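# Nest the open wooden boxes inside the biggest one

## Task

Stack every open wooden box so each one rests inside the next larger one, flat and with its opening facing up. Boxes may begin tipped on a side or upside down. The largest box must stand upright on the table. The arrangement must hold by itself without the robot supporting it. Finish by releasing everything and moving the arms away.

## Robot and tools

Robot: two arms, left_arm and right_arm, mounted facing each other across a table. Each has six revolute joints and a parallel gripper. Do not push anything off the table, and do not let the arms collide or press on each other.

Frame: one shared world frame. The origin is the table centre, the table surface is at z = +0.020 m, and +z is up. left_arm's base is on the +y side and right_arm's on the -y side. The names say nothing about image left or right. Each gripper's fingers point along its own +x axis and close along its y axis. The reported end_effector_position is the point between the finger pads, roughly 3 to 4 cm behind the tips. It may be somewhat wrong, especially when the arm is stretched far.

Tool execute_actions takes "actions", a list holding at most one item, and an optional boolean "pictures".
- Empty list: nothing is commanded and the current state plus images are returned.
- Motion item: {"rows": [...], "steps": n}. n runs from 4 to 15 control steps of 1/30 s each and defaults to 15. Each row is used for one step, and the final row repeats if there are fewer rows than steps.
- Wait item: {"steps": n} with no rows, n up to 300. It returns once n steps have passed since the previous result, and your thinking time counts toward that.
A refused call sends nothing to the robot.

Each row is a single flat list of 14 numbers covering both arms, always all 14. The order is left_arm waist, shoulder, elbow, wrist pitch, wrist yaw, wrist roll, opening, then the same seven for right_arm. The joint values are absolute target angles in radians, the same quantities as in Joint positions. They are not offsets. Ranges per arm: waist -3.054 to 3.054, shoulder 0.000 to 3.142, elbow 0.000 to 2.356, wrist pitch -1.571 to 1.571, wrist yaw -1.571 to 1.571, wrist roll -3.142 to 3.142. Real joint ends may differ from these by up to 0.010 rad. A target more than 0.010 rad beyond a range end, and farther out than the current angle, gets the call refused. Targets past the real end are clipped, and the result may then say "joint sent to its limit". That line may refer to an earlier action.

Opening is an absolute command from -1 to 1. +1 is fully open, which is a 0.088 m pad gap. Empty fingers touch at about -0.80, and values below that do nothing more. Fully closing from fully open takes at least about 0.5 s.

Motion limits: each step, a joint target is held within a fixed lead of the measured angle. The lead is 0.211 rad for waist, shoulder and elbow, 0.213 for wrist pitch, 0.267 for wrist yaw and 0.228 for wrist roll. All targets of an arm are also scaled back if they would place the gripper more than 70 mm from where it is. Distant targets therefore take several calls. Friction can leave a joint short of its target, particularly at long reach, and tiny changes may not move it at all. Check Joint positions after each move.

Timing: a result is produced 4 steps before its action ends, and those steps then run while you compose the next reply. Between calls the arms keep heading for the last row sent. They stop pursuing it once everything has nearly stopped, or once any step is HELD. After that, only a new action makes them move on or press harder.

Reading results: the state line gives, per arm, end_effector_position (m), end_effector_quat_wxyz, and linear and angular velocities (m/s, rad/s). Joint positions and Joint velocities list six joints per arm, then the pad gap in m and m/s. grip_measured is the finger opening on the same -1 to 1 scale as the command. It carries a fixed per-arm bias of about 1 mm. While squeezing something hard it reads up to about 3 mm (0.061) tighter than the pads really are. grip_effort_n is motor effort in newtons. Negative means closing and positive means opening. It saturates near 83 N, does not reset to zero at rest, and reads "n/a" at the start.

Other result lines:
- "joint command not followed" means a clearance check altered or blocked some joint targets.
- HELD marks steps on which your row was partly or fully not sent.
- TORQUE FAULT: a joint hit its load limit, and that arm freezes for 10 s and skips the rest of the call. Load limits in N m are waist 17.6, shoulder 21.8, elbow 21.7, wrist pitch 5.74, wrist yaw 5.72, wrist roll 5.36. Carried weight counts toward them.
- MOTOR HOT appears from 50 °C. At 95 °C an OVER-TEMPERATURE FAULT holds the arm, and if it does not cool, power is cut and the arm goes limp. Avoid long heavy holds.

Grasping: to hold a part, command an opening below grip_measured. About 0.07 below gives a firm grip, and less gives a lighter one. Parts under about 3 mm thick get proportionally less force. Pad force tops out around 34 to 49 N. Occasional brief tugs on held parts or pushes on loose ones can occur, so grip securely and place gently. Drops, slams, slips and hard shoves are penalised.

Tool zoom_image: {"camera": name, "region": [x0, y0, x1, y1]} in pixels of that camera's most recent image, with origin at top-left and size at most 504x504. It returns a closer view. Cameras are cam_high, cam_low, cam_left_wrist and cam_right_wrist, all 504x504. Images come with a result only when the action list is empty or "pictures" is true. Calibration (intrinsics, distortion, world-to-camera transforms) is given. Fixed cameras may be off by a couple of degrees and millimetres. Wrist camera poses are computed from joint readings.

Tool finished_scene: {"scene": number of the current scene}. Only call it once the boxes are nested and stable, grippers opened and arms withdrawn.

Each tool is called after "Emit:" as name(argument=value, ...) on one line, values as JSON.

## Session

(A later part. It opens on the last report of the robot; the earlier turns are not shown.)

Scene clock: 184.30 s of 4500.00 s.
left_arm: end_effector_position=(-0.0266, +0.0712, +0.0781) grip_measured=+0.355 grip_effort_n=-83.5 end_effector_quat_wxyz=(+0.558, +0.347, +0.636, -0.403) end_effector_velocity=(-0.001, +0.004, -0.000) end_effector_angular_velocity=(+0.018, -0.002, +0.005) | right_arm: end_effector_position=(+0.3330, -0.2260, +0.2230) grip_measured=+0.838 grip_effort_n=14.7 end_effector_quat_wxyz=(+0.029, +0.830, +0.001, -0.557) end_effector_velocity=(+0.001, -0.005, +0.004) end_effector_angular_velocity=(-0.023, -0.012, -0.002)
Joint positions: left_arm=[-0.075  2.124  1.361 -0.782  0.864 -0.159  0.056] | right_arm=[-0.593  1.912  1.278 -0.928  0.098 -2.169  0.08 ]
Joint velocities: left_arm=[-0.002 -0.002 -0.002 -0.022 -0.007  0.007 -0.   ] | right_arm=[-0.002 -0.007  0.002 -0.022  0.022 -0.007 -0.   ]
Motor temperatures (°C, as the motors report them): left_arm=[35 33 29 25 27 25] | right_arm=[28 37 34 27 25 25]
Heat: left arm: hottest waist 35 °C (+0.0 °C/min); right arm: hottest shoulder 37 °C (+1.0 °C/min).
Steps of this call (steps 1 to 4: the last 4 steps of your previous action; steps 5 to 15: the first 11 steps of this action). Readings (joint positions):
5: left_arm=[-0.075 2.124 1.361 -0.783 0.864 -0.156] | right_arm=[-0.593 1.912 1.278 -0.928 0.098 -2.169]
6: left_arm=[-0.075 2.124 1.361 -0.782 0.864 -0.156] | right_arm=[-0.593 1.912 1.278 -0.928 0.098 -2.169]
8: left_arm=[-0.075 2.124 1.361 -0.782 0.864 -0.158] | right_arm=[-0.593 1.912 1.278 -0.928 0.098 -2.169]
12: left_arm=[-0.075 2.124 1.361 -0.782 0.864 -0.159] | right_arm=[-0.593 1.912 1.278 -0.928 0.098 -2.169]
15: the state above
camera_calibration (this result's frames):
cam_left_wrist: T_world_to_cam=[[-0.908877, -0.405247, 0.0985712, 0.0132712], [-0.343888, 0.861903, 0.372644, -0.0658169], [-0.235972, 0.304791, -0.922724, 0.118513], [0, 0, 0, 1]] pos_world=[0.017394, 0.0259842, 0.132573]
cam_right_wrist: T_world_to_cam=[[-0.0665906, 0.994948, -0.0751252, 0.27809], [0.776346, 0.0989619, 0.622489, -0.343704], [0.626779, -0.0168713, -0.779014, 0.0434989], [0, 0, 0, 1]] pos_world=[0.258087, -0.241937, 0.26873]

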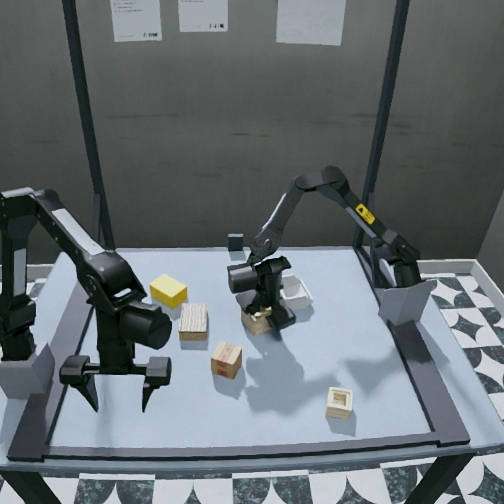

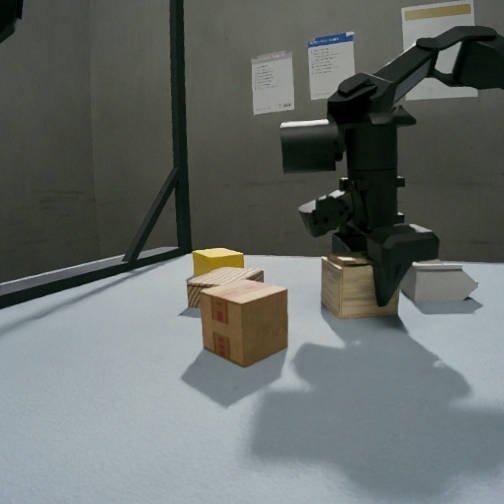

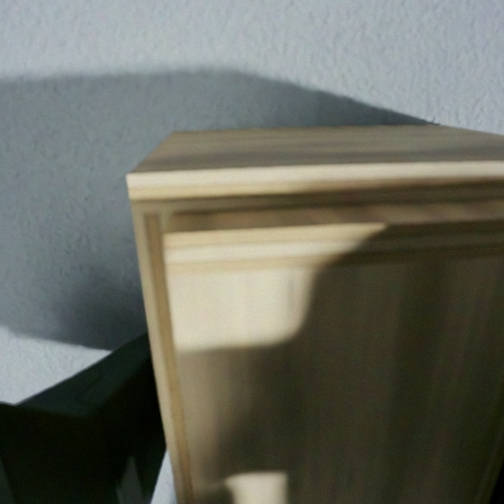

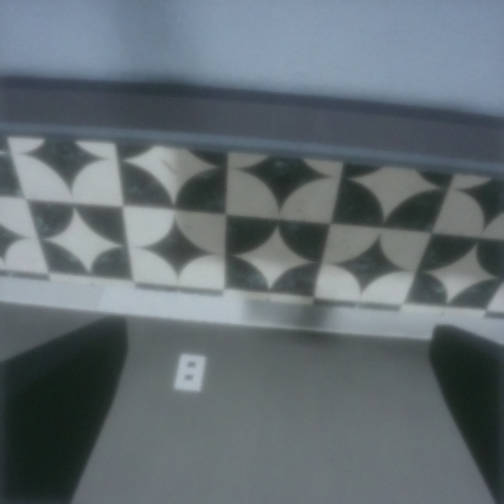

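Emit:
execute_actions(actions=[{"rows":[[0.05,2.12,1.38,-0.85,0.6,0.1,0.2,-0.593,1.912,1.278,-0.928,0.098,-2.169,0.84]],"steps":15}])

Emit:
execute_actions(actions=[{"rows":[[0.05,2.19,1.28,-0.62,-0.1,0.1,0.2,-0.593,1.912,1.278,-0.928,0.098,-2.169,0.84]],"steps":15}])

Emit:
execute_actions(actions=[{"rows":[[-0.15,2.21,1.15,-0.4,-0.95,-0.13,0.2,-0.593,1.912,1.278,-0.928,0.098,-2.169,0.84]],"steps":15}])

Emit:
execute_actions(actions=[{"rows":[[-0.3,2.22,1.07,-0.26,-1.45,-0.22,0.2,-0.593,1.912,1.278,-0.928,0.098,-2.169,0.84]],"steps":15}], pictures=true)

Scene clock: 184.90 s of 4500.00 s.
left_arm: end_effector_position=(+0.0404, +0.0902, +0.1103) grip_measured=+0.355 grip_effort_n=-83.5 end_effector_quat_wxyz=(+0.599, +0.442, +0.550, -0.378) end_effector_velocity=(-0.006, +0.020, -0.009) end_effector_angular_velocity=(+0.145, -0.059, -0.067) | right_arm: end_effector_position=(+0.3330, -0.2260, +0.2230) grip_measured=+0.838 grip_effort_n=14.2 end_effector_quat_wxyz=(+0.029, +0.830, +0.001, -0.557) end_effector_velocity=(-0.003, -0.004, +0.001) end_effector_angular_velocity=(-0.018, +0.016, +0.015)
Joint positions: left_arm=[ 0.048  2.124  1.372 -0.844  0.618  0.082  0.056] | right_arm=[-0.593  1.912  1.278 -0.928  0.098 -2.169  0.08 ]
Joint velocities: left_arm=[-0.046 -0.002  0.002 -0.095 -0.11   0.095 -0.   ] | right_arm=[-0.002 -0.007 -0.002 -0.022 -0.007 -0.022 -0.   ]
Motor temperatures (°C, as the motors report them): left_arm=[35 33 29 25 27 25] | right_arm=[28 37 34 27 25 25]
Heat: left arm: hottest waist 35 °C (+0.0 °C/min); right arm: hottest shoulder 37 °C (+1.0 °C/min).
Steps of this call (steps 1 to 4: the last 4 steps of your previous action; steps 5 to 7: the robot went on to your last target; steps 8 to 18: the first 11 steps of this action). Readings (joint positions):
8: left_arm=[-0.073 2.124 1.362 -0.789 0.846 -0.133] | right_arm=[-0.593 1.912 1.278 -0.928 0.098 -2.169]
9: left_arm=[-0.063 2.124 1.366 -0.803 0.795 -0.081] | right_arm=[-0.593 1.912 1.278 -0.928 0.098 -2.169]
11: left_arm=[-0.023 2.124 1.369 -0.819 0.703 -0.006] | right_arm=[-0.593 1.912 1.278 -0.928 0.098 -2.169]
15: left_arm=[0.043 2.124 1.370 -0.838 0.633 0.062] | right_arm=[-0.593 1.912 1.278 -0.928 0.098 -2.169]
18: the state above

Scene clock: 185.40 s of 4500.00 s.
left_arm: end_effector_position=(+0.1390, +0.1256, +0.1148) grip_measured=+0.355 grip_effort_n=-83.5 end_effector_quat_wxyz=(+0.676, +0.593, +0.389, -0.200) end_effector_velocity=(+0.121, +0.036, +0.103) end_effector_angular_velocity=(+0.304, -0.992, +0.006) | right_arm: end_effector_position=(+0.3330, -0.2260, +0.2230) grip_measured=+0.838 grip_effort_n=14.7 end_effector_quat_wxyz=(+0.029, +0.830, +0.001, -0.557) end_effector_velocity=(+0.000, +0.001, +0.000) end_effector_angular_velocity=(+0.013, +0.002, -0.006)
Joint positions: left_arm=[ 0.044  2.183  1.286 -0.636  0.034  0.097  0.056] | right_arm=[-0.593  1.912  1.278 -0.928  0.098 -2.169  0.08 ]
Joint velocities: left_arm=[ 0.017 -0.002 -0.022  0.11  -1.033  0.007 -0.   ] | right_arm=[-0.002 -0.002 -0.002  0.007 -0.007  0.007 -0.   ]
Motor temperatures (°C, as the motors report them): left_arm=[35 33 29 25 27 25] | right_arm=[28 37 34 27 25 25]
Heat: left arm: hottest waist 35 °C (+0.0 °C/min); right arm: hottest shoulder 37 °C (+1.0 °C/min).
Steps of this call (steps 1 to 4: the last 4 steps of your previous action; steps 5 to 15: the first 11 steps of this action). Readings (joint positions):
5: left_arm=[0.042 2.126 1.365 -0.830 0.590 0.093] | right_arm=[-0.593 1.912 1.278 -0.928 0.098 -2.169]
6: left_arm=[0.039 2.128 1.349 -0.776 0.525 0.095] | right_arm=[-0.593 1.912 1.278 -0.928 0.098 -2.169]
8: left_arm=[0.039 2.146 1.329 -0.703 0.410 0.096] | right_arm=[-0.593 1.912 1.278 -0.928 0.098 -2.169]
12: left_arm=[0.043 2.178 1.292 -0.655 0.184 0.097] | right_arm=[-0.593 1.912 1.278 -0.928 0.098 -2.169]
15: the state above

Scene clock: 185.90 s of 4500.00 s.
left_arm: end_effector_position=(+0.1532, +0.1297, +0.1258) grip_measured=+0.355 grip_effort_n=-83.5 end_effector_quat_wxyz=(+0.736, +0.663, +0.136, -0.005) end_effector_velocity=(+0.072, -0.013, +0.265) end_effector_angular_velocity=(+0.042, -1.701, -0.059) | right_arm: end_effector_position=(+0.3330, -0.2260, +0.2230) grip_measured=+0.838 grip_effort_n=14.7 end_effector_quat_wxyz=(+0.029, +0.830, +0.001, -0.557) end_effector_velocity=(+0.000, +0.001, +0.000) end_effector_angular_velocity=(+0.008, +0.003, +0.008)
Joint positions: left_arm=[-0.159  2.207  1.158 -0.415 -0.639 -0.113  0.056] | right_arm=[-0.593  1.912  1.278 -0.928  0.098 -2.169  0.08 ]
Joint velocities: left_arm=[ 0.066 -0.007 -0.002  0.125 -1.678 -0.11  -0.   ] | right_arm=[-0.002 -0.002 -0.002  0.007 -0.007 -0.007  0.   ]
Motor temperatures (°C, as the motors report them): left_arm=[35 33 29 25 27 25] | right_arm=[28 37 34 27 25 25]
Heat: left arm: hottest waist 35 °C (+0.0 °C/min); right arm: hottest shoulder 37 °C (+1.0 °C/min).
Steps of this call (steps 1 to 4: the last 4 steps of your previous action; steps 5 to 15: the first 11 steps of this action). Readings (joint positions):
5: left_arm=[0.038 2.184 1.273 -0.604 -0.082 0.074] | right_arm=[-0.593 1.912 1.278 -0.928 0.098 -2.169]
6: left_arm=[0.015 2.184 1.247 -0.547 -0.157 0.023] | right_arm=[-0.593 1.912 1.278 -0.928 0.098 -2.169]
8: left_arm=[-0.055 2.190 1.210 -0.486 -0.262 -0.040] | right_arm=[-0.593 1.912 1.278 -0.928 0.098 -2.169]
12: left_arm=[-0.155 2.207 1.165 -0.434 -0.471 -0.096] | right_arm=[-0.593 1.912 1.278 -0.928 0.098 -2.169]
15: the state above

Scene clock: 186.40 s of 4500.00 s.
left_arm: end_effector_position=(+0.1093, +0.1133, +0.1847) grip_measured=+0.355 grip_effort_n=-83.5 end_effector_quat_wxyz=(+0.729, +0.640, -0.187, +0.153) end_effector_velocity=(-0.033, -0.005, +0.089) end_effector_angular_velocity=(-0.085, -0.612, -0.072) | right_arm: end_effector_position=(+0.3330, -0.2260, +0.2230) grip_measured=+0.838 grip_effort_n=15.1 end_effector_quat_wxyz=(+0.029, +0.830, +0.001, -0.557) end_effector_velocity=(-0.003, -0.001, -0.001) end_effector_angular_velocity=(+0.003, +0.023, +0.006)
Joint positions: left_arm=[-0.306  2.214  1.079 -0.269 -1.365 -0.212  0.056] | right_arm=[-0.593  1.912  1.278 -0.928  0.098 -2.169  0.08 ]
Joint velocities: left_arm=[ 0.037 -0.002 -0.012  0.066 -0.608 -0.037 -0.   ] | right_arm=[-0.002 -0.002 -0.002 -0.007 -0.022 -0.007 -0.   ]
Motor temperatures (°C, as the motors report them): left_arm=[35 33 29 25 27 25] | right_arm=[28 37 34 27 25 25]
Heat: left arm: hottest waist 35 °C (+0.0 °C/min); right arm: hottest shoulder 37 °C (+1.0 °C/min).
Steps of this call (steps 1 to 4: the last 4 steps of your previous action; steps 5 to 15: the first 11 steps of this action). Readings (joint positions):
5: left_arm=[-0.155 2.207 1.148 -0.389 -0.874 -0.133] | right_arm=[-0.593 1.912 1.278 -0.928 0.098 -2.169]
6: left_arm=[-0.172 2.207 1.131 -0.354 -0.939 -0.156] | right_arm=[-0.593 1.912 1.278 -0.928 0.098 -2.169]
8: left_arm=[-0.228 2.208 1.105 -0.317 -1.046 -0.181] | right_arm=[-0.593 1.912 1.278 -0.928 0.098 -2.169]
12: left_arm=[-0.303 2.214 1.082 -0.280 -1.261 -0.204] | right_arm=[-0.593 1.912 1.278 -0.928 0.098 -2.169]
15: the state above
camera_calibration (this result's frames):
cam_left_wrist: T_world_to_cam=[[0.489665, -0.104001, -0.865686, 0.134409], [-0.22745, 0.943247, -0.241974, -0.00355807], [0.841721, 0.315386, 0.43822, -0.134214], [0, 0, 0, 1]] pos_world=[0.046346, 0.059664, 0.17431]
cam_right_wrist: T_world_to_cam=[[-0.0665906, 0.994948, -0.0751252, 0.27809], [0.776346, 0.0989619, 0.622489, -0.343704], [0.626779, -0.0168713, -0.779014, 0.0434989], [0, 0, 0, 1]] pos_world=[0.258087, -0.241937, 0.26873]

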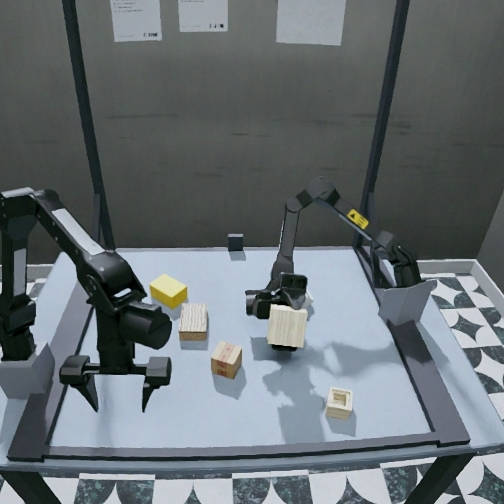

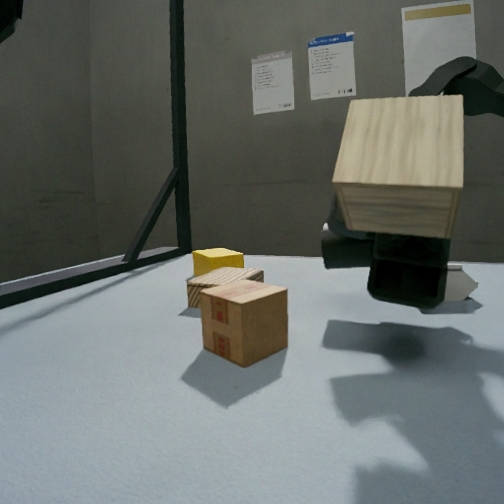

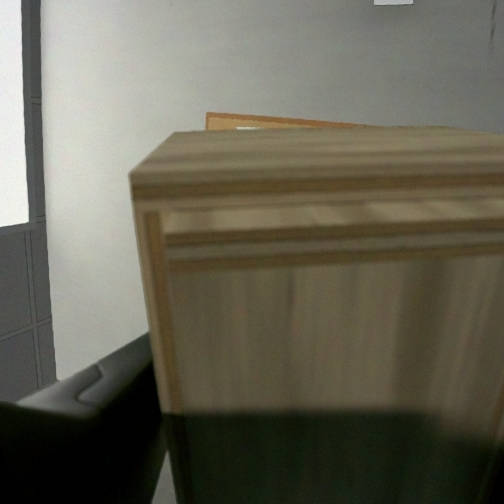

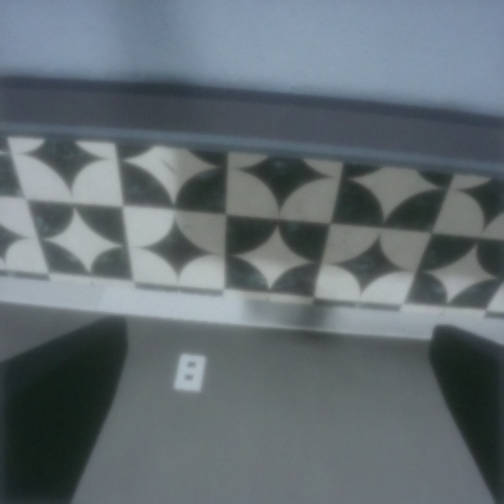

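Emit:
execute_actions(actions=[{"rows":[[-0.1,2.2,1.2,-0.45,-0.5,-0.05,0.2,-0.593,1.912,1.278,-0.928,0.098,-2.169,0.84]],"steps":15}])

Emit:
execute_actions(actions=[{"rows":[[0.1,2.17,1.32,-0.7,0.3,0.15,0.2,-0.593,1.912,1.278,-0.928,0.098,-2.169,0.84]],"steps":15}])

Emit:
execute_actions(actions=[{"rows":[[0.16,2.19,1.335,-0.735,0.83,0.26,0.2,-0.593,1.912,1.278,-0.928,0.098,-2.169,0.84]],"steps":15}])

Emit:
execute_actions(actions=[{"rows":[[0.125,2.265,1.255,-0.505,0.815,0.16,0.2,-0.593,1.912,1.278,-0.928,0.098,-2.169,0.84]],"steps":15}])

Emit:
execute_actions(actions=[{"rows":[[0.125,2.265,1.255,-0.505,0.815,0.16,0.5,-0.593,1.912,1.278,-0.928,0.098,-2.169,0.84]],"steps":10}], pictures=true)

Scene clock: 187.90 s of 4500.00 s.
left_arm: end_effector_position=(+0.1695, +0.1332, +0.1712) grip_measured=+0.355 grip_effort_n=-83.5 end_effector_quat_wxyz=(+0.729, +0.677, +0.077, +0.074) end_effector_velocity=(-0.019, -0.001, -0.268) end_effector_angular_velocity=(-0.208, +1.707, -0.003) | right_arm: end_effector_position=(+0.3330, -0.2260, +0.2230) grip_measured=+0.838 grip_effort_n=15.1 end_effector_quat_wxyz=(+0.029, +0.830, +0.001, -0.557) end_effector_velocity=(-0.003, -0.001, -0.001) end_effector_angular_velocity=(+0.003, +0.023, +0.006)
Joint positions: left_arm=[-0.102  2.21   1.184 -0.439 -0.83  -0.062  0.056] | right_arm=[-0.593  1.912  1.278 -0.928  0.098 -2.169  0.08 ]
Joint velocities: left_arm=[-0.051 -0.002  0.012 -0.095  1.707  0.066 -0.   ] | right_arm=[-0.002 -0.002 -0.002 -0.007 -0.022 -0.007  0.   ]
Motor temperatures (°C, as the motors report them): left_arm=[35 33 29 25 27 25] | right_arm=[28 37 34 27 25 25]
Heat: left arm: hottest waist 35 °C (+0.0 °C/min); right arm: hottest shoulder 37 °C (+1.0 °C/min).
Steps of this call (steps 1 to 4: the last 4 steps of your previous action; steps 5 to 30: the robot went on to your last target; steps 31 to 34: nothing new was sent; steps 35 to 45: the first 11 steps of this action). Readings (joint positions):
35: left_arm=[-0.299 2.214 1.083 -0.285 -1.418 -0.201] | right_arm=[-0.593 1.912 1.278 -0.928 0.098 -2.169]
36: left_arm=[-0.277 2.214 1.106 -0.327 -1.349 -0.162] | right_arm=[-0.593 1.912 1.278 -0.928 0.098 -2.169]
38: left_arm=[-0.205 2.214 1.147 -0.374 -1.231 -0.116] | right_arm=[-0.593 1.912 1.278 -0.928 0.098 -2.169]
42: left_arm=[-0.108 2.210 1.183 -0.423 -1.006 -0.075] | right_arm=[-0.593 1.912 1.278 -0.928 0.098 -2.169]
45: the state above

Scene clock: 188.40 s of 4500.00 s.
left_arm: end_effector_position=(+0.1528, +0.1349, +0.1348) grip_measured=+0.355 grip_effort_n=-83.5 end_effector_quat_wxyz=(+0.679, +0.595, +0.392, -0.179) end_effector_velocity=(-0.201, -0.077, -0.190) end_effector_angular_velocity=(-0.530, +1.644, -0.156) | right_arm: end_effector_position=(+0.3330, -0.2260, +0.2230) grip_measured=+0.838 grip_effort_n=15.1 end_effector_quat_wxyz=(+0.029, +0.830, +0.001, -0.557) end_effector_velocity=(+0.001, -0.002, +0.002) end_effector_angular_velocity=(-0.013, -0.004, +0.016)
Joint positions: left_arm=[ 0.099  2.183  1.307 -0.683  0.004  0.136  0.056] | right_arm=[-0.593  1.912  1.278 -0.928  0.098 -2.169  0.08 ]
Joint velocities: left_arm=[-0.071 -0.002  0.007 -0.139  1.722  0.081 -0.   ] | right_arm=[-0.002 -0.002  0.002 -0.007  0.007 -0.022 -0.   ]
Motor temperatures (°C, as the motors report them): left_arm=[35 33 29 25 27 25] | right_arm=[28 37 34 27 25 25]
Heat: left arm: hottest waist 35 °C (+0.0 °C/min); right arm: hottest shoulder 37 °C (+1.0 °C/min).
Steps of this call (steps 1 to 4: the last 4 steps of your previous action; steps 5 to 15: the first 11 steps of this action). Readings (joint positions):
5: left_arm=[-0.104 2.210 1.202 -0.468 -0.572 -0.032] | right_arm=[-0.593 1.912 1.278 -0.928 0.098 -2.169]
6: left_arm=[-0.082 2.210 1.227 -0.523 -0.500 0.016] | right_arm=[-0.593 1.912 1.278 -0.928 0.098 -2.169]
8: left_arm=[-0.012 2.206 1.263 -0.594 -0.389 0.071] | right_arm=[-0.593 1.912 1.278 -0.928 0.098 -2.169]
12: left_arm=[0.092 2.186 1.300 -0.662 -0.170 0.121] | right_arm=[-0.593 1.912 1.278 -0.928 0.098 -2.169]
15: the state above

Scene clock: 188.90 s of 4500.00 s.
left_arm: end_effector_position=(+0.0723, +0.0942, +0.1127) grip_measured=+0.355 grip_effort_n=-83.5 end_effector_quat_wxyz=(+0.580, +0.419, +0.529, -0.456) end_effector_velocity=(-0.087, -0.049, +0.002) end_effector_angular_velocity=(-0.289, +0.545, -0.093) | right_arm: end_effector_position=(+0.3330, -0.2260, +0.2230) grip_measured=+0.838 grip_effort_n=15.1 end_effector_quat_wxyz=(+0.029, +0.830, +0.001, -0.557) end_effector_velocity=(-0.003, -0.004, -0.001) end_effector_angular_velocity=(-0.022, +0.018, +0.014)
Joint positions: left_arm=[ 0.151  2.183  1.326 -0.731  0.745  0.251  0.056] | right_arm=[-0.593  1.912  1.278 -0.928  0.098 -2.169  0.08 ]
Joint velocities: left_arm=[-0.012 -0.002  0.017 -0.007  0.623  0.022 -0.   ] | right_arm=[-0.002 -0.002 -0.002 -0.022 -0.007 -0.022 -0.   ]
Motor temperatures (°C, as the motors report them): left_arm=[35 33 29 25 27 25] | right_arm=[28 37 34 27 25 25]
Heat: left arm: hottest waist 35 °C (+0.0 °C/min); right arm: hottest shoulder 37 °C (+1.0 °C/min).
Steps of this call (steps 1 to 4: the last 4 steps of your previous action; steps 5 to 15: the first 11 steps of this action). Readings (joint positions):
5: left_arm=[0.090 2.183 1.310 -0.698 0.236 0.158] | right_arm=[-0.593 1.912 1.278 -0.928 0.098 -2.169]
6: left_arm=[0.098 2.183 1.314 -0.708 0.301 0.183] | right_arm=[-0.593 1.912 1.278 -0.928 0.098 -2.169]
8: left_arm=[0.120 2.183 1.318 -0.720 0.414 0.214] | right_arm=[-0.593 1.912 1.278 -0.928 0.098 -2.169]
12: left_arm=[0.151 2.183 1.324 -0.729 0.637 0.242] | right_arm=[-0.593 1.912 1.278 -0.928 0.098 -2.169]
15: the state above

Scene clock: 189.40 s of 4500.00 s.
left_arm: end_effector_position=(+0.0819, +0.0903, +0.0826) grip_measured=+0.355 grip_effort_n=-83.5 end_effector_quat_wxyz=(+0.582, +0.386, +0.528, -0.483) end_effector_velocity=(+0.001, -0.004, -0.004) end_effector_angular_velocity=(-0.034, -0.007, -0.008) | right_arm: end_effector_position=(+0.3330, -0.2260, +0.2230) grip_measured=+0.838 grip_effort_n=15.1 end_effector_quat_wxyz=(+0.029, +0.830, +0.001, -0.557) end_effector_velocity=(-0.001, -0.000, +0.003) end_effector_angular_velocity=(+0.004, +0.005, +0.006)
Joint positions: left_arm=[ 0.131  2.249  1.263 -0.525  0.819  0.169  0.056] | right_arm=[-0.593  1.912  1.278 -0.928  0.098 -2.169  0.08 ]
Joint velocities: left_arm=[-0.007 -0.002 -0.027  0.081  0.007 -0.037 -0.   ] | right_arm=[-0.002 -0.007  0.002 -0.007 -0.007 -0.007 -0.   ]
Motor temperatures (°C, as the motors report them): left_arm=[35 33 29 25 27 25] | right_arm=[28 37 34 27 25 25]
Heat: left arm: hottest waist 35 °C (+0.0 °C/min); right arm: hottest shoulder 37 °C (+1.0 °C/min).
Steps of this call (steps 1 to 4: the last 4 steps of your previous action; steps 5 to 15: the first 11 steps of this action). Readings (joint positions):
5: left_arm=[0.151 2.189 1.320 -0.715 0.805 0.246] | right_arm=[-0.593 1.912 1.278 -0.928 0.098 -2.169]
6: left_arm=[0.147 2.196 1.309 -0.661 0.808 0.227] | right_arm=[-0.593 1.912 1.278 -0.928 0.098 -2.169]
8: left_arm=[0.138 2.220 1.296 -0.589 0.809 0.200] | right_arm=[-0.593 1.912 1.278 -0.928 0.098 -2.169]
12: left_arm=[0.132 2.249 1.268 -0.540 0.819 0.174] | right_arm=[-0.593 1.912 1.278 -0.928 0.098 -2.169]
15: the state above

Scene clock: 189.73 s of 4500.00 s.
left_arm: end_effector_position=(+0.0834, +0.0889, +0.0818) grip_measured=+0.435 grip_effort_n=17.4 end_effector_quat_wxyz=(+0.584, +0.385, +0.524, -0.485) end_effector_velocity=(+0.006, +0.003, -0.003) end_effector_angular_velocity=(+0.018, -0.031, +0.012) | right_arm: end_effector_position=(+0.3330, -0.2260, +0.2230) grip_measured=+0.838 grip_effort_n=15.6 end_effector_quat_wxyz=(+0.029, +0.830, +0.001, -0.557) end_effector_velocity=(+0.002, +0.001, +0.004) end_effector_angular_velocity=(+0.003, -0.014, +0.021)
Joint positions: left_arm=[ 0.131  2.251  1.26  -0.505  0.819  0.163  0.06 ] | right_arm=[-0.593  1.912  1.278 -0.928  0.098 -2.169  0.08 ]
Joint velocities: left_arm=[-0.002  0.007 -0.002  0.007 -0.037 -0.007  0.02 ] | right_arm=[-0.002 -0.007  0.002  0.007  0.007 -0.022 -0.   ]
Motor temperatures (°C, as the motors report them): left_arm=[35 33 29 25 27 25] | right_arm=[28 37 34 27 25 25]
Heat: left arm: hottest waist 35 °C (+0.0 °C/min); right arm: hottest shoulder 37 °C (+1.0 °C/min).
Steps of this call (steps 1 to 4: the last 4 steps of your previous action; steps 5 to 10: the first 6 steps of this action). Readings (joint positions):
5: left_arm=[0.132 2.249 1.260 -0.518 0.821 0.166] | right_arm=[-0.593 1.912 1.278 -0.928 0.098 -2.169]
6: left_arm=[0.132 2.249 1.260 -0.517 0.822 0.166] | right_arm=[-0.593 1.912 1.278 -0.928 0.098 -2.169]
8: left_arm=[0.132 2.249 1.260 -0.514 0.822 0.165] | right_arm=[-0.593 1.912 1.278 -0.928 0.098 -2.169]
10: the state above
camera_calibration (this result's frames):
cam_left_wrist: T_world_to_cam=[[-0.977959, -0.207112, 0.0264669, 0.114047], [-0.199223, 0.963535, 0.178635, -0.0498496], [-0.0624992, 0.169425, -0.983559, 0.145021], [0, 0, 0, 1]] pos_world=[0.110666, 0.0470822, 0.148523]
cam_right_wrist: T_world_to_cam=[[-0.0665906, 0.994948, -0.0751252, 0.27809], [0.776346, 0.0989619, 0.622489, -0.343704], [0.626779, -0.0168713, -0.779014, 0.0434989], [0, 0, 0, 1]] pos_world=[0.258087, -0.241937, 0.26873]

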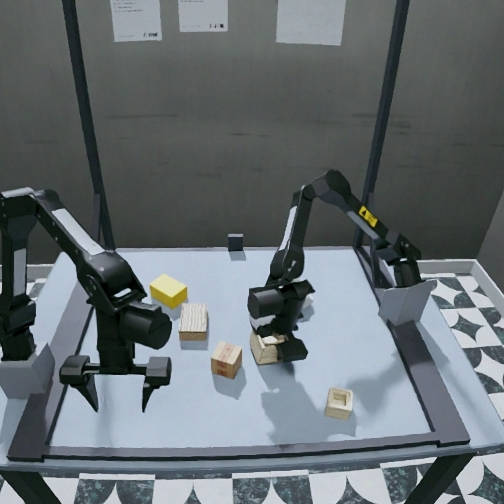

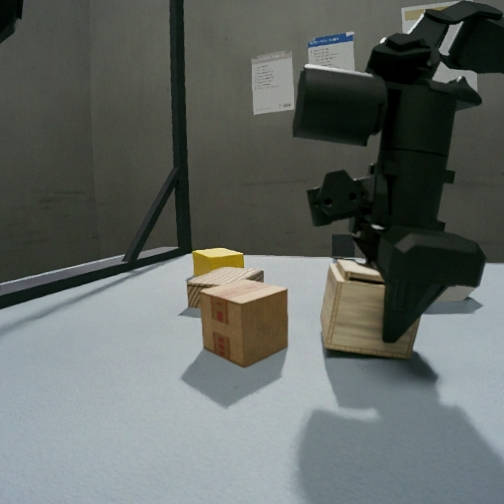

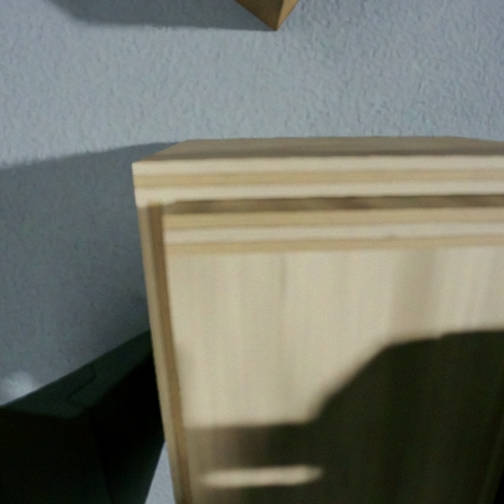

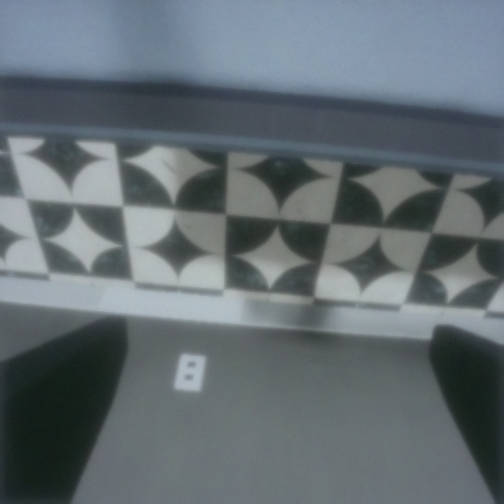

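Rise straight up (reverse), then rotate hand 90°.

Emit:
execute_actions(actions=[{"rows":[[0.15,2.22,1.3,-0.63,0.83,0.22,0.55,-0.593,1.912,1.278,-0.928,0.098,-2.169,0.84]],"steps":12}])

Emit:
execute_actions(actions=[{"rows":[[0.18,2.17,1.345,-0.77,0.84,0.28,0.55,-0.593,1.912,1.278,-0.928,0.098,-2.169,0.84]],"steps":12}])

Emit:
execute_actions(actions=[{"rows":[[0.12,2.13,1.38,-0.85,0.85,1.2,0.9,-0.593,1.912,1.278,-0.928,0.098,-2.169,0.84]],"steps":15}])

Emit:
execute_actions(actions=[{"rows":[[0.08,2.13,1.38,-0.85,0.85,1.85,0.9,-0.593,1.912,1.278,-0.928,0.098,-2.169,0.84]],"steps":15}], pictures=true)

Scene clock: 190.20 s of 4500.00 s.
left_arm: end_effector_position=(+0.0776, +0.0940, +0.0903) grip_measured=+0.539 grip_effort_n=15.6 end_effector_quat_wxyz=(+0.574, +0.388, +0.540, -0.478) end_effector_velocity=(-0.007, -0.013, +0.039) end_effector_angular_velocity=(-0.037, -0.014, -0.033) | right_arm: end_effector_position=(+0.3330, -0.2260, +0.2230) grip_measured=+0.838 grip_effort_n=14.7 end_effector_quat_wxyz=(+0.029, +0.830, +0.001, -0.557) end_effector_velocity=(-0.003, -0.005, -0.002) end_effector_angular_velocity=(-0.020, +0.021, -0.001)
Joint positions: left_arm=[ 0.143  2.241  1.287 -0.612  0.823  0.21   0.065] | right_arm=[-0.593  1.912  1.278 -0.928  0.098 -2.169  0.08 ]
Joint velocities: left_arm=[ 0.046 -0.071  0.056 -0.125  0.007  0.066  0.003] | right_arm=[-0.002  0.002 -0.002 -0.022 -0.007 -0.007 -0.   ]
Motor temperatures (°C, as the motors report them): left_arm=[35 33 29 25 27 25] | right_arm=[28 37 34 27 25 25]
Heat: left arm: hottest waist 35 °C (+0.0 °C/min); right arm: hottest shoulder 37 °C (+1.0 °C/min).
Steps of this call (steps 1 to 4: the last 4 steps of your previous action; steps 5 to 6: the robot went on to your last target; steps 7 to 14: the first 8 steps of this action). Readings (joint positions):
7: left_arm=[0.132 2.251 1.263 -0.515 0.818 0.167] | right_arm=[-0.593 1.912 1.278 -0.928 0.098 -2.169]
8: left_arm=[0.133 2.251 1.270 -0.544 0.818 0.177] | right_arm=[-0.593 1.912 1.278 -0.928 0.098 -2.169]
10: left_arm=[0.135 2.249 1.276 -0.582 0.820 0.194] | right_arm=[-0.593 1.912 1.278 -0.928 0.098 -2.169]
14: the state above

Scene clock: 190.60 s of 4500.00 s.
left_arm: end_effector_position=(+0.0666, +0.0896, +0.1202) grip_measured=+0.547 grip_effort_n=15.1 end_effector_quat_wxyz=(+0.570, +0.388, +0.538, -0.485) end_effector_velocity=(-0.020, -0.021, +0.055) end_effector_angular_velocity=(-0.059, -0.030, -0.062) | right_arm: end_effector_position=(+0.3330, -0.2260, +0.2230) grip_measured=+0.838 grip_effort_n=15.1 end_effector_quat_wxyz=(+0.029, +0.830, +0.001, -0.557) end_effector_velocity=(-0.003, -0.001, -0.003) end_effector_angular_velocity=(-0.001, +0.025, +0.005)
Joint positions: left_arm=[ 0.175  2.186  1.334 -0.749  0.834  0.269  0.066] | right_arm=[-0.593  1.912  1.278 -0.928  0.098 -2.169  0.08 ]
Joint velocities: left_arm=[ 0.042 -0.115  0.081 -0.154  0.007  0.066  0.   ] | right_arm=[-0.002  0.002 -0.002 -0.007 -0.022 -0.007 -0.   ]
Motor temperatures (°C, as the motors report them): left_arm=[35 33 29 25 27 25] | right_arm=[28 37 34 27 25 25]
Heat: left arm: hottest waist 35 °C (+0.0 °C/min); right arm: hottest shoulder 37 °C (+1.0 °C/min).
Steps of this call (steps 1 to 4: the last 4 steps of your previous action; steps 5 to 12: the first 8 steps of this action). Readings (joint positions):
5: left_arm=[0.146 2.232 1.297 -0.637 0.824 0.222] | right_arm=[-0.593 1.912 1.278 -0.928 0.098 -2.169]
6: left_arm=[0.150 2.228 1.305 -0.673 0.826 0.235] | right_arm=[-0.593 1.912 1.278 -0.928 0.098 -2.169]
8: left_arm=[0.160 2.213 1.314 -0.715 0.830 0.253] | right_arm=[-0.593 1.912 1.278 -0.928 0.098 -2.169]
12: the state above

Scene clock: 191.10 s of 4500.00 s.
left_arm: end_effector_position=(+0.0334, +0.0808, +0.1236) grip_measured=+0.877 grip_effort_n=15.1 end_effector_quat_wxyz=(+0.424, +0.528, +0.403, -0.615) end_effector_velocity=(-0.002, +0.013, -0.001) end_effector_angular_velocity=(-0.066, -0.133, -1.396) | right_arm: end_effector_position=(+0.3330, -0.2260, +0.2230) grip_measured=+0.838 grip_effort_n=15.1 end_effector_quat_wxyz=(+0.029, +0.830, +0.001, -0.557) end_effector_velocity=(+0.001, -0.002, +0.002) end_effector_angular_velocity=(-0.002, -0.005, -0.011)
Joint positions: left_arm=[ 0.118  2.142  1.372 -0.843  0.846  0.792  0.082] | right_arm=[-0.593  1.912  1.278 -0.928  0.098 -2.169  0.08 ]
Joint velocities: left_arm=[ 0.002 -0.002 -0.007 -0.066 -0.022  1.458  0.007] | right_arm=[-0.002 -0.002  0.002 -0.007  0.007  0.007 -0.   ]
Motor temperatures (°C, as the motors report them): left_arm=[35 33 29 25 27 25] | right_arm=[28 37 34 27 25 25]
Heat: left arm: hottest waist 35 °C (+0.0 °C/min); right arm: hottest shoulder 37 °C (+1.0 °C/min).
Steps of this call (steps 1 to 4: the last 4 steps of your previous action; steps 5 to 15: the first 11 steps of this action). Readings (joint positions):
5: left_arm=[0.175 2.181 1.341 -0.773 0.835 0.301] | right_arm=[-0.593 1.912 1.278 -0.928 0.098 -2.169]
6: left_arm=[0.170 2.178 1.346 -0.792 0.835 0.354] | right_arm=[-0.593 1.912 1.278 -0.928 0.098 -2.169]
8: left_arm=[0.153 2.168 1.354 -0.817 0.837 0.452] | right_arm=[-0.593 1.912 1.278 -0.928 0.098 -2.169]
12: left_arm=[0.121 2.146 1.370 -0.837 0.845 0.647] | right_arm=[-0.593 1.912 1.278 -0.928 0.098 -2.169]
15: the state above

Scene clock: 191.60 s of 4500.00 s.
left_arm: end_effector_position=(+0.0270, +0.0785, +0.1208) grip_measured=+0.897 grip_effort_n=14.7 end_effector_quat_wxyz=(+0.200, +0.646, +0.156, -0.720) end_effector_velocity=(-0.006, +0.003, -0.006) end_effector_angular_velocity=(-0.095, -0.118, -1.412) | right_arm: end_effector_position=(+0.3330, -0.2260, +0.2230) grip_measured=+0.838 grip_effort_n=14.7 end_effector_quat_wxyz=(+0.029, +0.830, +0.001, -0.557) end_effector_velocity=(-0.004, -0.002, +0.000) end_effector_angular_velocity=(-0.014, +0.015, +0.006)
Joint positions: left_arm=[ 0.099  2.138  1.378 -0.847  0.844  1.517  0.083] | right_arm=[-0.593  1.912  1.278 -0.928  0.098 -2.169  0.08 ]
Joint velocities: left_arm=[-0.022 -0.002 -0.007 -0.007 -0.007  1.414 -0.   ] | right_arm=[ 0.002 -0.002  0.002 -0.022 -0.007 -0.007  0.   ]
Motor temperatures (°C, as the motors report them): left_arm=[35 33 29 25 27 25] | right_arm=[28 37 34 27 25 25]
Heat: left arm: hottest waist 35 °C (+0.0 °C/min); right arm: hottest shoulder 37 °C (+1.0 °C/min).
Steps of this call (steps 1 to 4: the last 4 steps of your previous action; steps 5 to 15: the first 11 steps of this action). Readings (joint positions):
5: left_arm=[0.118 2.142 1.373 -0.847 0.846 1.035] | right_arm=[-0.593 1.912 1.278 -0.928 0.098 -2.169]
6: left_arm=[0.116 2.142 1.373 -0.847 0.844 1.083] | right_arm=[-0.593 1.912 1.278 -0.928 0.098 -2.169]
8: left_arm=[0.111 2.141 1.375 -0.847 0.844 1.179] | right_arm=[-0.593 1.912 1.278 -0.928 0.098 -2.169]
12: left_arm=[0.102 2.138 1.377 -0.847 0.844 1.373] | right_arm=[-0.593 1.912 1.278 -0.928 0.098 -2.169]
15: the state above
camera_calibration (this result's frames):
cam_left_wrist: T_world_to_cam=[[-0.464766, 0.883043, -0.0650207, -0.0326315], [0.856732, 0.467032, 0.218841, -0.0524914], [0.223612, 0.0460043, -0.973592, 0.182383], [0, 0, 0, 1]] pos_world=[-0.010978, 0.0449398, 0.186932]
cam_right_wrist: T_world_to_cam=[[-0.0665906, 0.994948, -0.0751252, 0.27809], [0.776346, 0.0989619, 0.622489, -0.343704], [0.626779, -0.0168713, -0.779014, 0.0434989], [0, 0, 0, 1]] pos_world=[0.258087, -0.241937, 0.26873]

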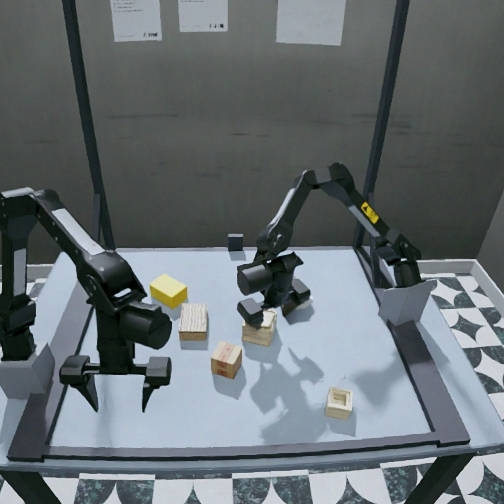

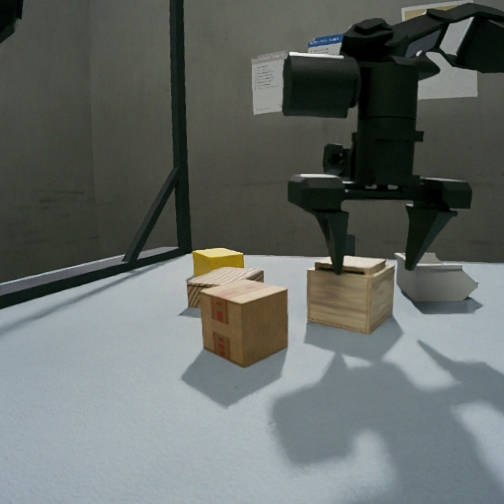

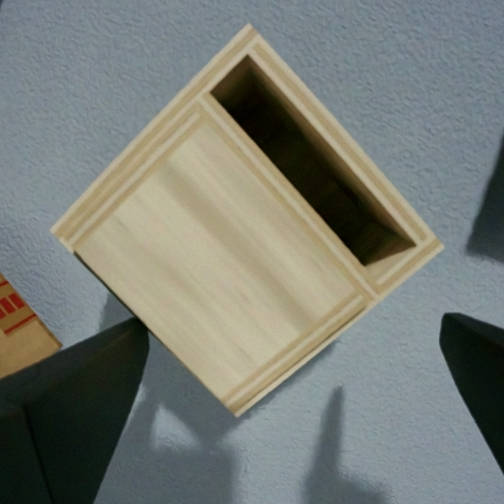

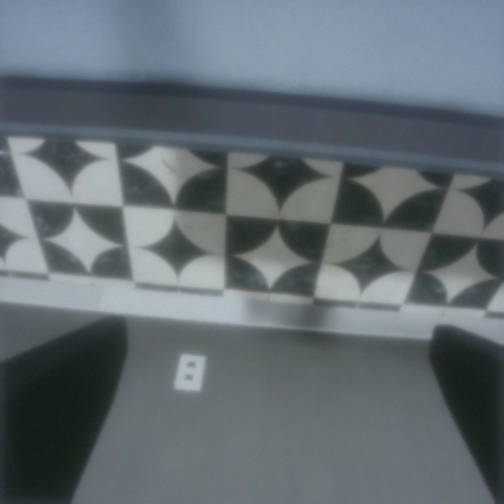

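Emit:
execute_actions(actions=[{"rows":[[0.12,2.13,1.38,-0.85,0.85,2.3,0.95,-0.593,1.912,1.278,-0.928,0.098,-2.169,0.84]],"steps":15}])

Emit:
execute_actions(actions=[{"steps":8}], pictures=true)

Scene clock: 192.13 s of 4500.00 s.
left_arm: end_effector_position=(+0.0312, +0.0792, +0.1248) grip_measured=+0.944 grip_effort_n=15.6 end_effector_quat_wxyz=(-0.027, +0.677, -0.100, -0.729) end_effector_velocity=(+0.004, +0.002, +0.003) end_effector_angular_velocity=(-0.050, -0.065, -0.589) | right_arm: end_effector_position=(+0.3330, -0.2260, +0.2230) grip_measured=+0.838 grip_effort_n=14.7 end_effector_quat_wxyz=(+0.029, +0.830, +0.001, -0.557) end_effector_velocity=(-0.000, -0.003, +0.000) end_effector_angular_velocity=(-0.009, +0.011, +0.013)
Joint positions: left_arm=[ 0.115  2.138  1.378 -0.849  0.846  2.22   0.085] | right_arm=[-0.593  1.912  1.278 -0.928  0.098 -2.169  0.08 ]
Joint velocities: left_arm=[ 0.012 -0.002 -0.002 -0.007 -0.007  0.608  0.001] | right_arm=[-0.007 -0.002 -0.002 -0.007 -0.007 -0.022 -0.   ]
Motor temperatures (°C, as the motors report them): left_arm=[35 33 29 25 27 25] | right_arm=[28 37 34 27 25 25]
Heat: left arm: hottest waist 35 °C (+0.0 °C/min); right arm: hottest shoulder 37 °C (+1.0 °C/min).
Steps of this call (steps 1 to 4: the last 4 steps of your previous action; step 5: the robot went on to your last target; steps 6 to 16: the first 11 steps of this action). Readings (joint positions):
6: left_arm=[0.096 2.138 1.378 -0.847 0.844 1.779] | right_arm=[-0.593 1.912 1.278 -0.928 0.098 -2.169]
7: left_arm=[0.098 2.138 1.378 -0.848 0.846 1.830] | right_arm=[-0.593 1.912 1.278 -0.928 0.098 -2.169]
9: left_arm=[0.102 2.138 1.378 -0.849 0.846 1.927] | right_arm=[-0.593 1.912 1.278 -0.928 0.098 -2.169]
13: left_arm=[0.112 2.138 1.378 -0.849 0.846 2.121] | right_arm=[-0.593 1.912 1.278 -0.928 0.098 -2.169]
16: the state above

Scene clock: 192.40 s of 4500.00 s.
left_arm: end_effector_position=(+0.0313, +0.0792, +0.1249) grip_measured=+0.947 grip_effort_n=15.6 end_effector_quat_wxyz=(-0.050, +0.676, -0.125, -0.725) end_effector_velocity=(+0.002, +0.007, -0.001) end_effector_angular_velocity=(+0.022, -0.015, -0.030) | right_arm: end_effector_position=(+0.3330, -0.2260, +0.2230) grip_measured=+0.838 grip_effort_n=15.6 end_effector_quat_wxyz=(+0.029, +0.830, +0.001, -0.557) end_effector_velocity=(-0.003, -0.001, +0.001) end_effector_angular_velocity=(-0.002, +0.008, +0.010)
Joint positions: left_arm=[ 0.115  2.138  1.378 -0.849  0.846  2.288  0.085] | right_arm=[-0.593  1.912  1.278 -0.928  0.098 -2.169  0.08 ]
Joint velocities: left_arm=[ 0.002 -0.002 -0.007 -0.022 -0.022  0.051 -0.   ] | right_arm=[ 0.002 -0.007 -0.002 -0.007 -0.007 -0.007 -0.   ]
Motor temperatures (°C, as the motors report them): left_arm=[35 33 29 25 27 25] | right_arm=[28 37 34 27 25 25]
Heat: left arm: hottest waist 35 °C (+0.0 °C/min); right arm: hottest shoulder 37 °C (+1.0 °C/min).
Kept back: nothing.
Steps of this call (steps 1 to 4: the last 4 steps of your previous action; steps 5 to 8: the robot went on to your last target). Readings (joint positions):
1: left_arm=[0.115 2.138 1.378 -0.849 0.846 2.239] | right_arm=[-0.593 1.912 1.278 -0.928 0.098 -2.169]
2: left_arm=[0.115 2.138 1.378 -0.849 0.846 2.252] | right_arm=[-0.593 1.912 1.278 -0.928 0.098 -2.169]
4: left_arm=[0.115 2.138 1.378 -0.849 0.846 2.271] | right_arm=[-0.593 1.912 1.278 -0.928 0.098 -2.169]
8: the state above
camera_calibration (this result's frames):
cam_left_wrist: T_world_to_cam=[[0.26844, 0.952593, -0.143198, -0.0497005], [0.935032, -0.221923, 0.276525, -0.012481], [0.231637, -0.208125, -0.950278, 0.202391], [0, 0, 0, 1]] pos_world=[-0.0218696, 0.0866972, 0.188662]
cam_right_wrist: T_world_to_cam=[[-0.0665906, 0.994948, -0.0751252, 0.27809], [0.776346, 0.0989619, 0.622489, -0.343704], [0.626779, -0.0168713, -0.779014, 0.0434989], [0, 0, 0, 1]] pos_world=[0.258087, -0.241937, 0.26873]

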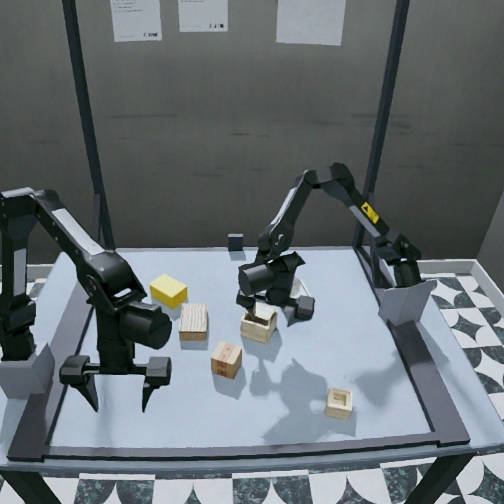

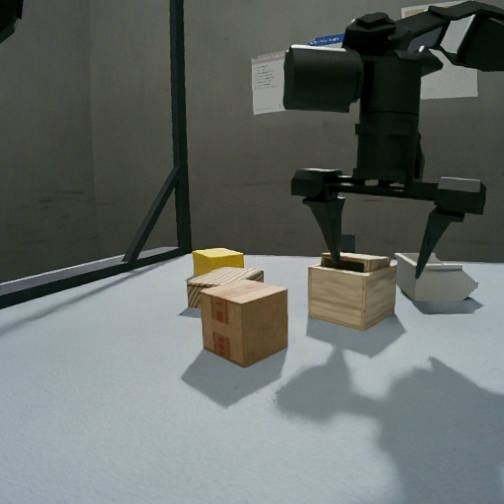

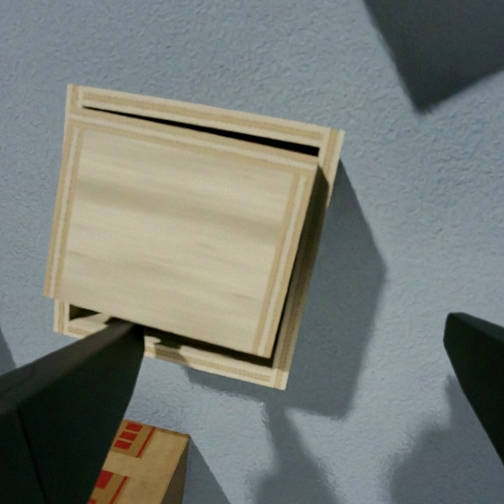

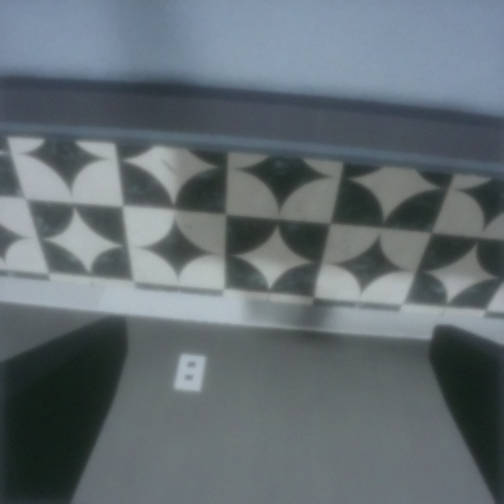

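Emit:
execute_actions(actions=[{"rows":[[0.13,2.09,1.42,-0.95,0.86,2.4,0.95,-0.593,1.912,1.278,-0.928,0.098,-2.169,0.84]],"steps":12}])

Emit:
execute_actions(actions=[{"rows":[[0.05,2.15,1.55,-1.02,0.86,2.4,0.95,-0.593,1.912,1.278,-0.928,0.098,-2.169,0.84]],"steps":15}])

Emit:
execute_actions(actions=[{"steps":6}], pictures=true)

Scene clock: 192.97 s of 4500.00 s.
left_arm: end_effector_position=(+0.0192, +0.0772, +0.1416) grip_measured=+0.947 grip_effort_n=15.1 end_effector_quat_wxyz=(-0.075, +0.669, -0.152, -0.724) end_effector_velocity=(-0.029, -0.019, +0.036) end_effector_angular_velocity=(-0.052, -0.025, -0.126) | right_arm: end_effector_position=(+0.3330, -0.2260, +0.2230) grip_measured=+0.838 grip_effort_n=15.1 end_effector_quat_wxyz=(+0.029, +0.830, +0.001, -0.557) end_effector_velocity=(-0.005, +0.001, -0.002) end_effector_angular_velocity=(+0.010, +0.035, +0.009)
Joint positions: left_arm=[ 0.125  2.105  1.41  -0.935  0.856  2.384  0.085] | right_arm=[-0.593  1.912  1.278 -0.928  0.098 -2.169  0.08 ]
Joint velocities: left_arm=[-0.002 -0.095  0.066 -0.095  0.007  0.081  0.   ] | right_arm=[-0.002 -0.002 -0.002 -0.007 -0.037 -0.007 -0.   ]
Motor temperatures (°C, as the motors report them): left_arm=[36 33 29 25 27 25] | right_arm=[28 37 34 27 25 25]
Heat: left arm: hottest waist 36 °C (+1.0 °C/min); right arm: hottest shoulder 37 °C (+1.0 °C/min).
Steps of this call (steps 1 to 9: the robot went on to your last target; steps 10 to 17: the first 8 steps of this action). Readings (joint positions):
10: left_arm=[0.117 2.136 1.381 -0.858 0.846 2.308] | right_arm=[-0.593 1.912 1.278 -0.928 0.098 -2.169]
11: left_arm=[0.118 2.135 1.387 -0.882 0.847 2.331] | right_arm=[-0.593 1.912 1.278 -0.928 0.098 -2.169]
13: left_arm=[0.122 2.125 1.394 -0.911 0.850 2.358] | right_arm=[-0.593 1.912 1.278 -0.928 0.098 -2.169]
17: the state above

Scene clock: 193.47 s of 4500.00 s.
left_arm: end_effector_position=(-0.0080, +0.0528, +0.1364) grip_measured=+0.947 grip_effort_n=15.6 end_effector_quat_wxyz=(+0.115, -0.656, +0.168, +0.727) end_effector_velocity=(+0.014, +0.008, -0.015) end_effector_angular_velocity=(+0.059, +0.018, +0.052) | right_arm: end_effector_position=(+0.3330, -0.2260, +0.2230) grip_measured=+0.838 grip_effort_n=15.1 end_effector_quat_wxyz=(+0.029, +0.830, +0.001, -0.557) end_effector_velocity=(-0.006, -0.002, -0.002) end_effector_angular_velocity=(-0.011, +0.030, +0.008)
Joint positions: left_arm=[ 0.047  2.134  1.537 -1.014  0.859  2.397  0.085] | right_arm=[-0.593  1.912  1.278 -0.928  0.098 -2.169  0.08 ]
Joint velocities: left_arm=[ 0.002  0.071  0.022 -0.037 -0.007  0.007 -0.   ] | right_arm=[ 0.002 -0.002 -0.002 -0.022 -0.022 -0.007 -0.   ]
Motor temperatures (°C, as the motors report them): left_arm=[36 33 29 25 27 25] | right_arm=[28 37 34 27 25 25]
Heat: left arm: hottest waist 36 °C (+1.0 °C/min); right arm: hottest shoulder 37 °C (+1.0 °C/min).
Steps of this call (steps 1 to 4: the last 4 steps of your previous action; steps 5 to 15: the first 11 steps of this action). Readings (joint positions):
5: left_arm=[0.123 2.104 1.424 -0.958 0.856 2.395] | right_arm=[-0.593 1.912 1.278 -0.928 0.098 -2.169]
6: left_arm=[0.115 2.113 1.447 -0.977 0.856 2.395] | right_arm=[-0.593 1.912 1.278 -0.928 0.098 -2.169]
8: left_arm=[0.089 2.125 1.491 -0.986 0.856 2.395] | right_arm=[-0.593 1.912 1.278 -0.928 0.098 -2.169]
12: left_arm=[0.051 2.128 1.530 -1.008 0.859 2.397] | right_arm=[-0.593 1.912 1.278 -0.928 0.098 -2.169]
15: the state above

Scene clock: 193.67 s of 4500.00 s.
left_arm: end_effector_position=(-0.0070, +0.0531, +0.1355) grip_measured=+0.947 grip_effort_n=15.6 end_effector_quat_wxyz=(+0.115, -0.655, +0.166, +0.728) end_effector_velocity=(-0.004, -0.004, +0.004) end_effector_angular_velocity=(-0.007, +0.005, +0.012) | right_arm: end_effector_position=(+0.3330, -0.2260, +0.2230) grip_measured=+0.838 grip_effort_n=14.7 end_effector_quat_wxyz=(+0.029, +0.830, +0.001, -0.557) end_effector_velocity=(-0.001, +0.002, -0.000) end_effector_angular_velocity=(+0.012, +0.002, -0.001)
Joint positions: left_arm=[ 0.048  2.14   1.54  -1.017  0.859  2.397  0.085] | right_arm=[-0.593  1.912  1.278 -0.928  0.098 -2.169  0.08 ]
Joint velocities: left_arm=[-0.002 -0.007  0.012 -0.007  0.007 -0.022 -0.   ] | right_arm=[ 0.002 -0.002 -0.002  0.007 -0.007  0.007 -0.   ]
Motor temperatures (°C, as the motors report them): left_arm=[36 33 29 25 27 25] | right_arm=[28 37 34 27 25 25]
Heat: left arm: hottest waist 36 °C (+1.0 °C/min); right arm: hottest shoulder 37 °C (+1.0 °C/min).
Kept back: nothing.
Steps of this call (steps 1 to 4: the last 4 steps of your previous action; steps 5 to 6: the robot went on to your last target). Readings (joint positions):
1: left_arm=[0.048 2.136 1.538 -1.015 0.859 2.397] | right_arm=[-0.593 1.912 1.278 -0.928 0.098 -2.169]
2: left_arm=[0.048 2.138 1.538 -1.016 0.859 2.397] | right_arm=[-0.593 1.912 1.278 -0.928 0.098 -2.169]
4: left_arm=[0.048 2.139 1.539 -1.017 0.859 2.397] | right_arm=[-0.593 1.912 1.278 -0.928 0.098 -2.169]
6: the state above
camera_calibration (this result's frames):
cam_left_wrist: T_world_to_cam=[[0.408618, 0.90452, -0.121964, -0.0123349], [0.895141, -0.371071, 0.247039, 0.0262768], [0.178195, -0.21012, -0.961299, 0.217058], [0, 0, 0, 1]] pos_world=[-0.0571598, 0.066516, 0.200662]
cam_right_wrist: T_world_to_cam=[[-0.0665906, 0.994948, -0.0751252, 0.27809], [0.776346, 0.0989619, 0.622489, -0.343704], [0.626779, -0.0168713, -0.779014, 0.0434989], [0, 0, 0, 1]] pos_world=[0.258087, -0.241937, 0.26873]

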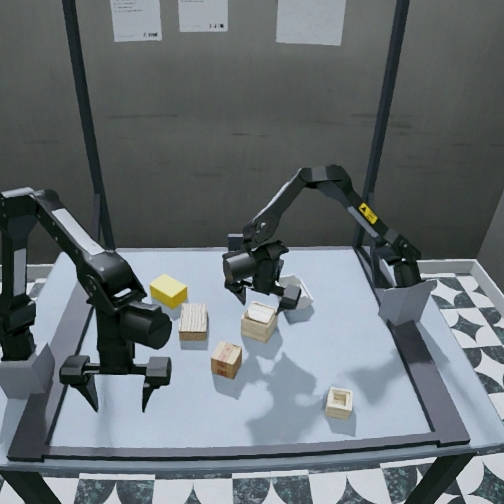

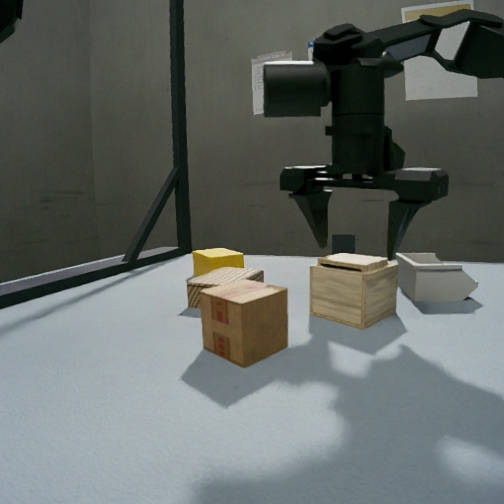

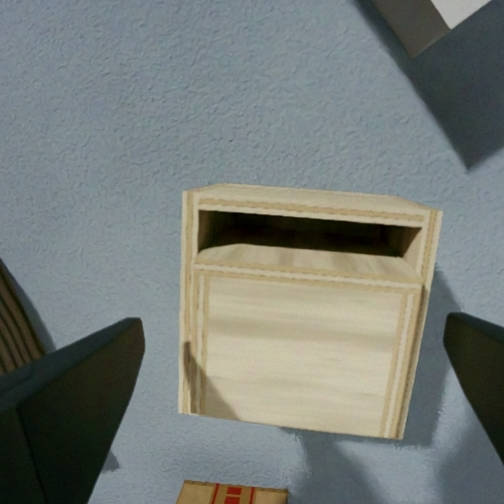

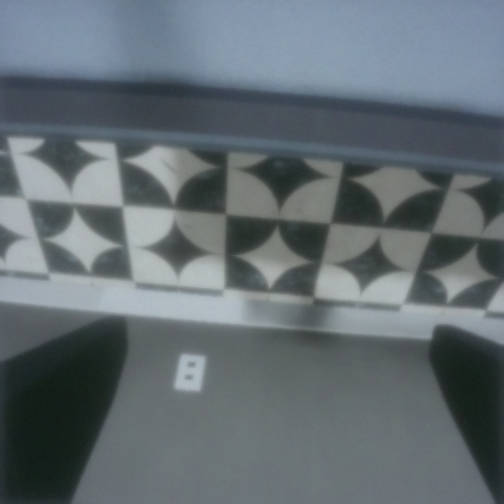

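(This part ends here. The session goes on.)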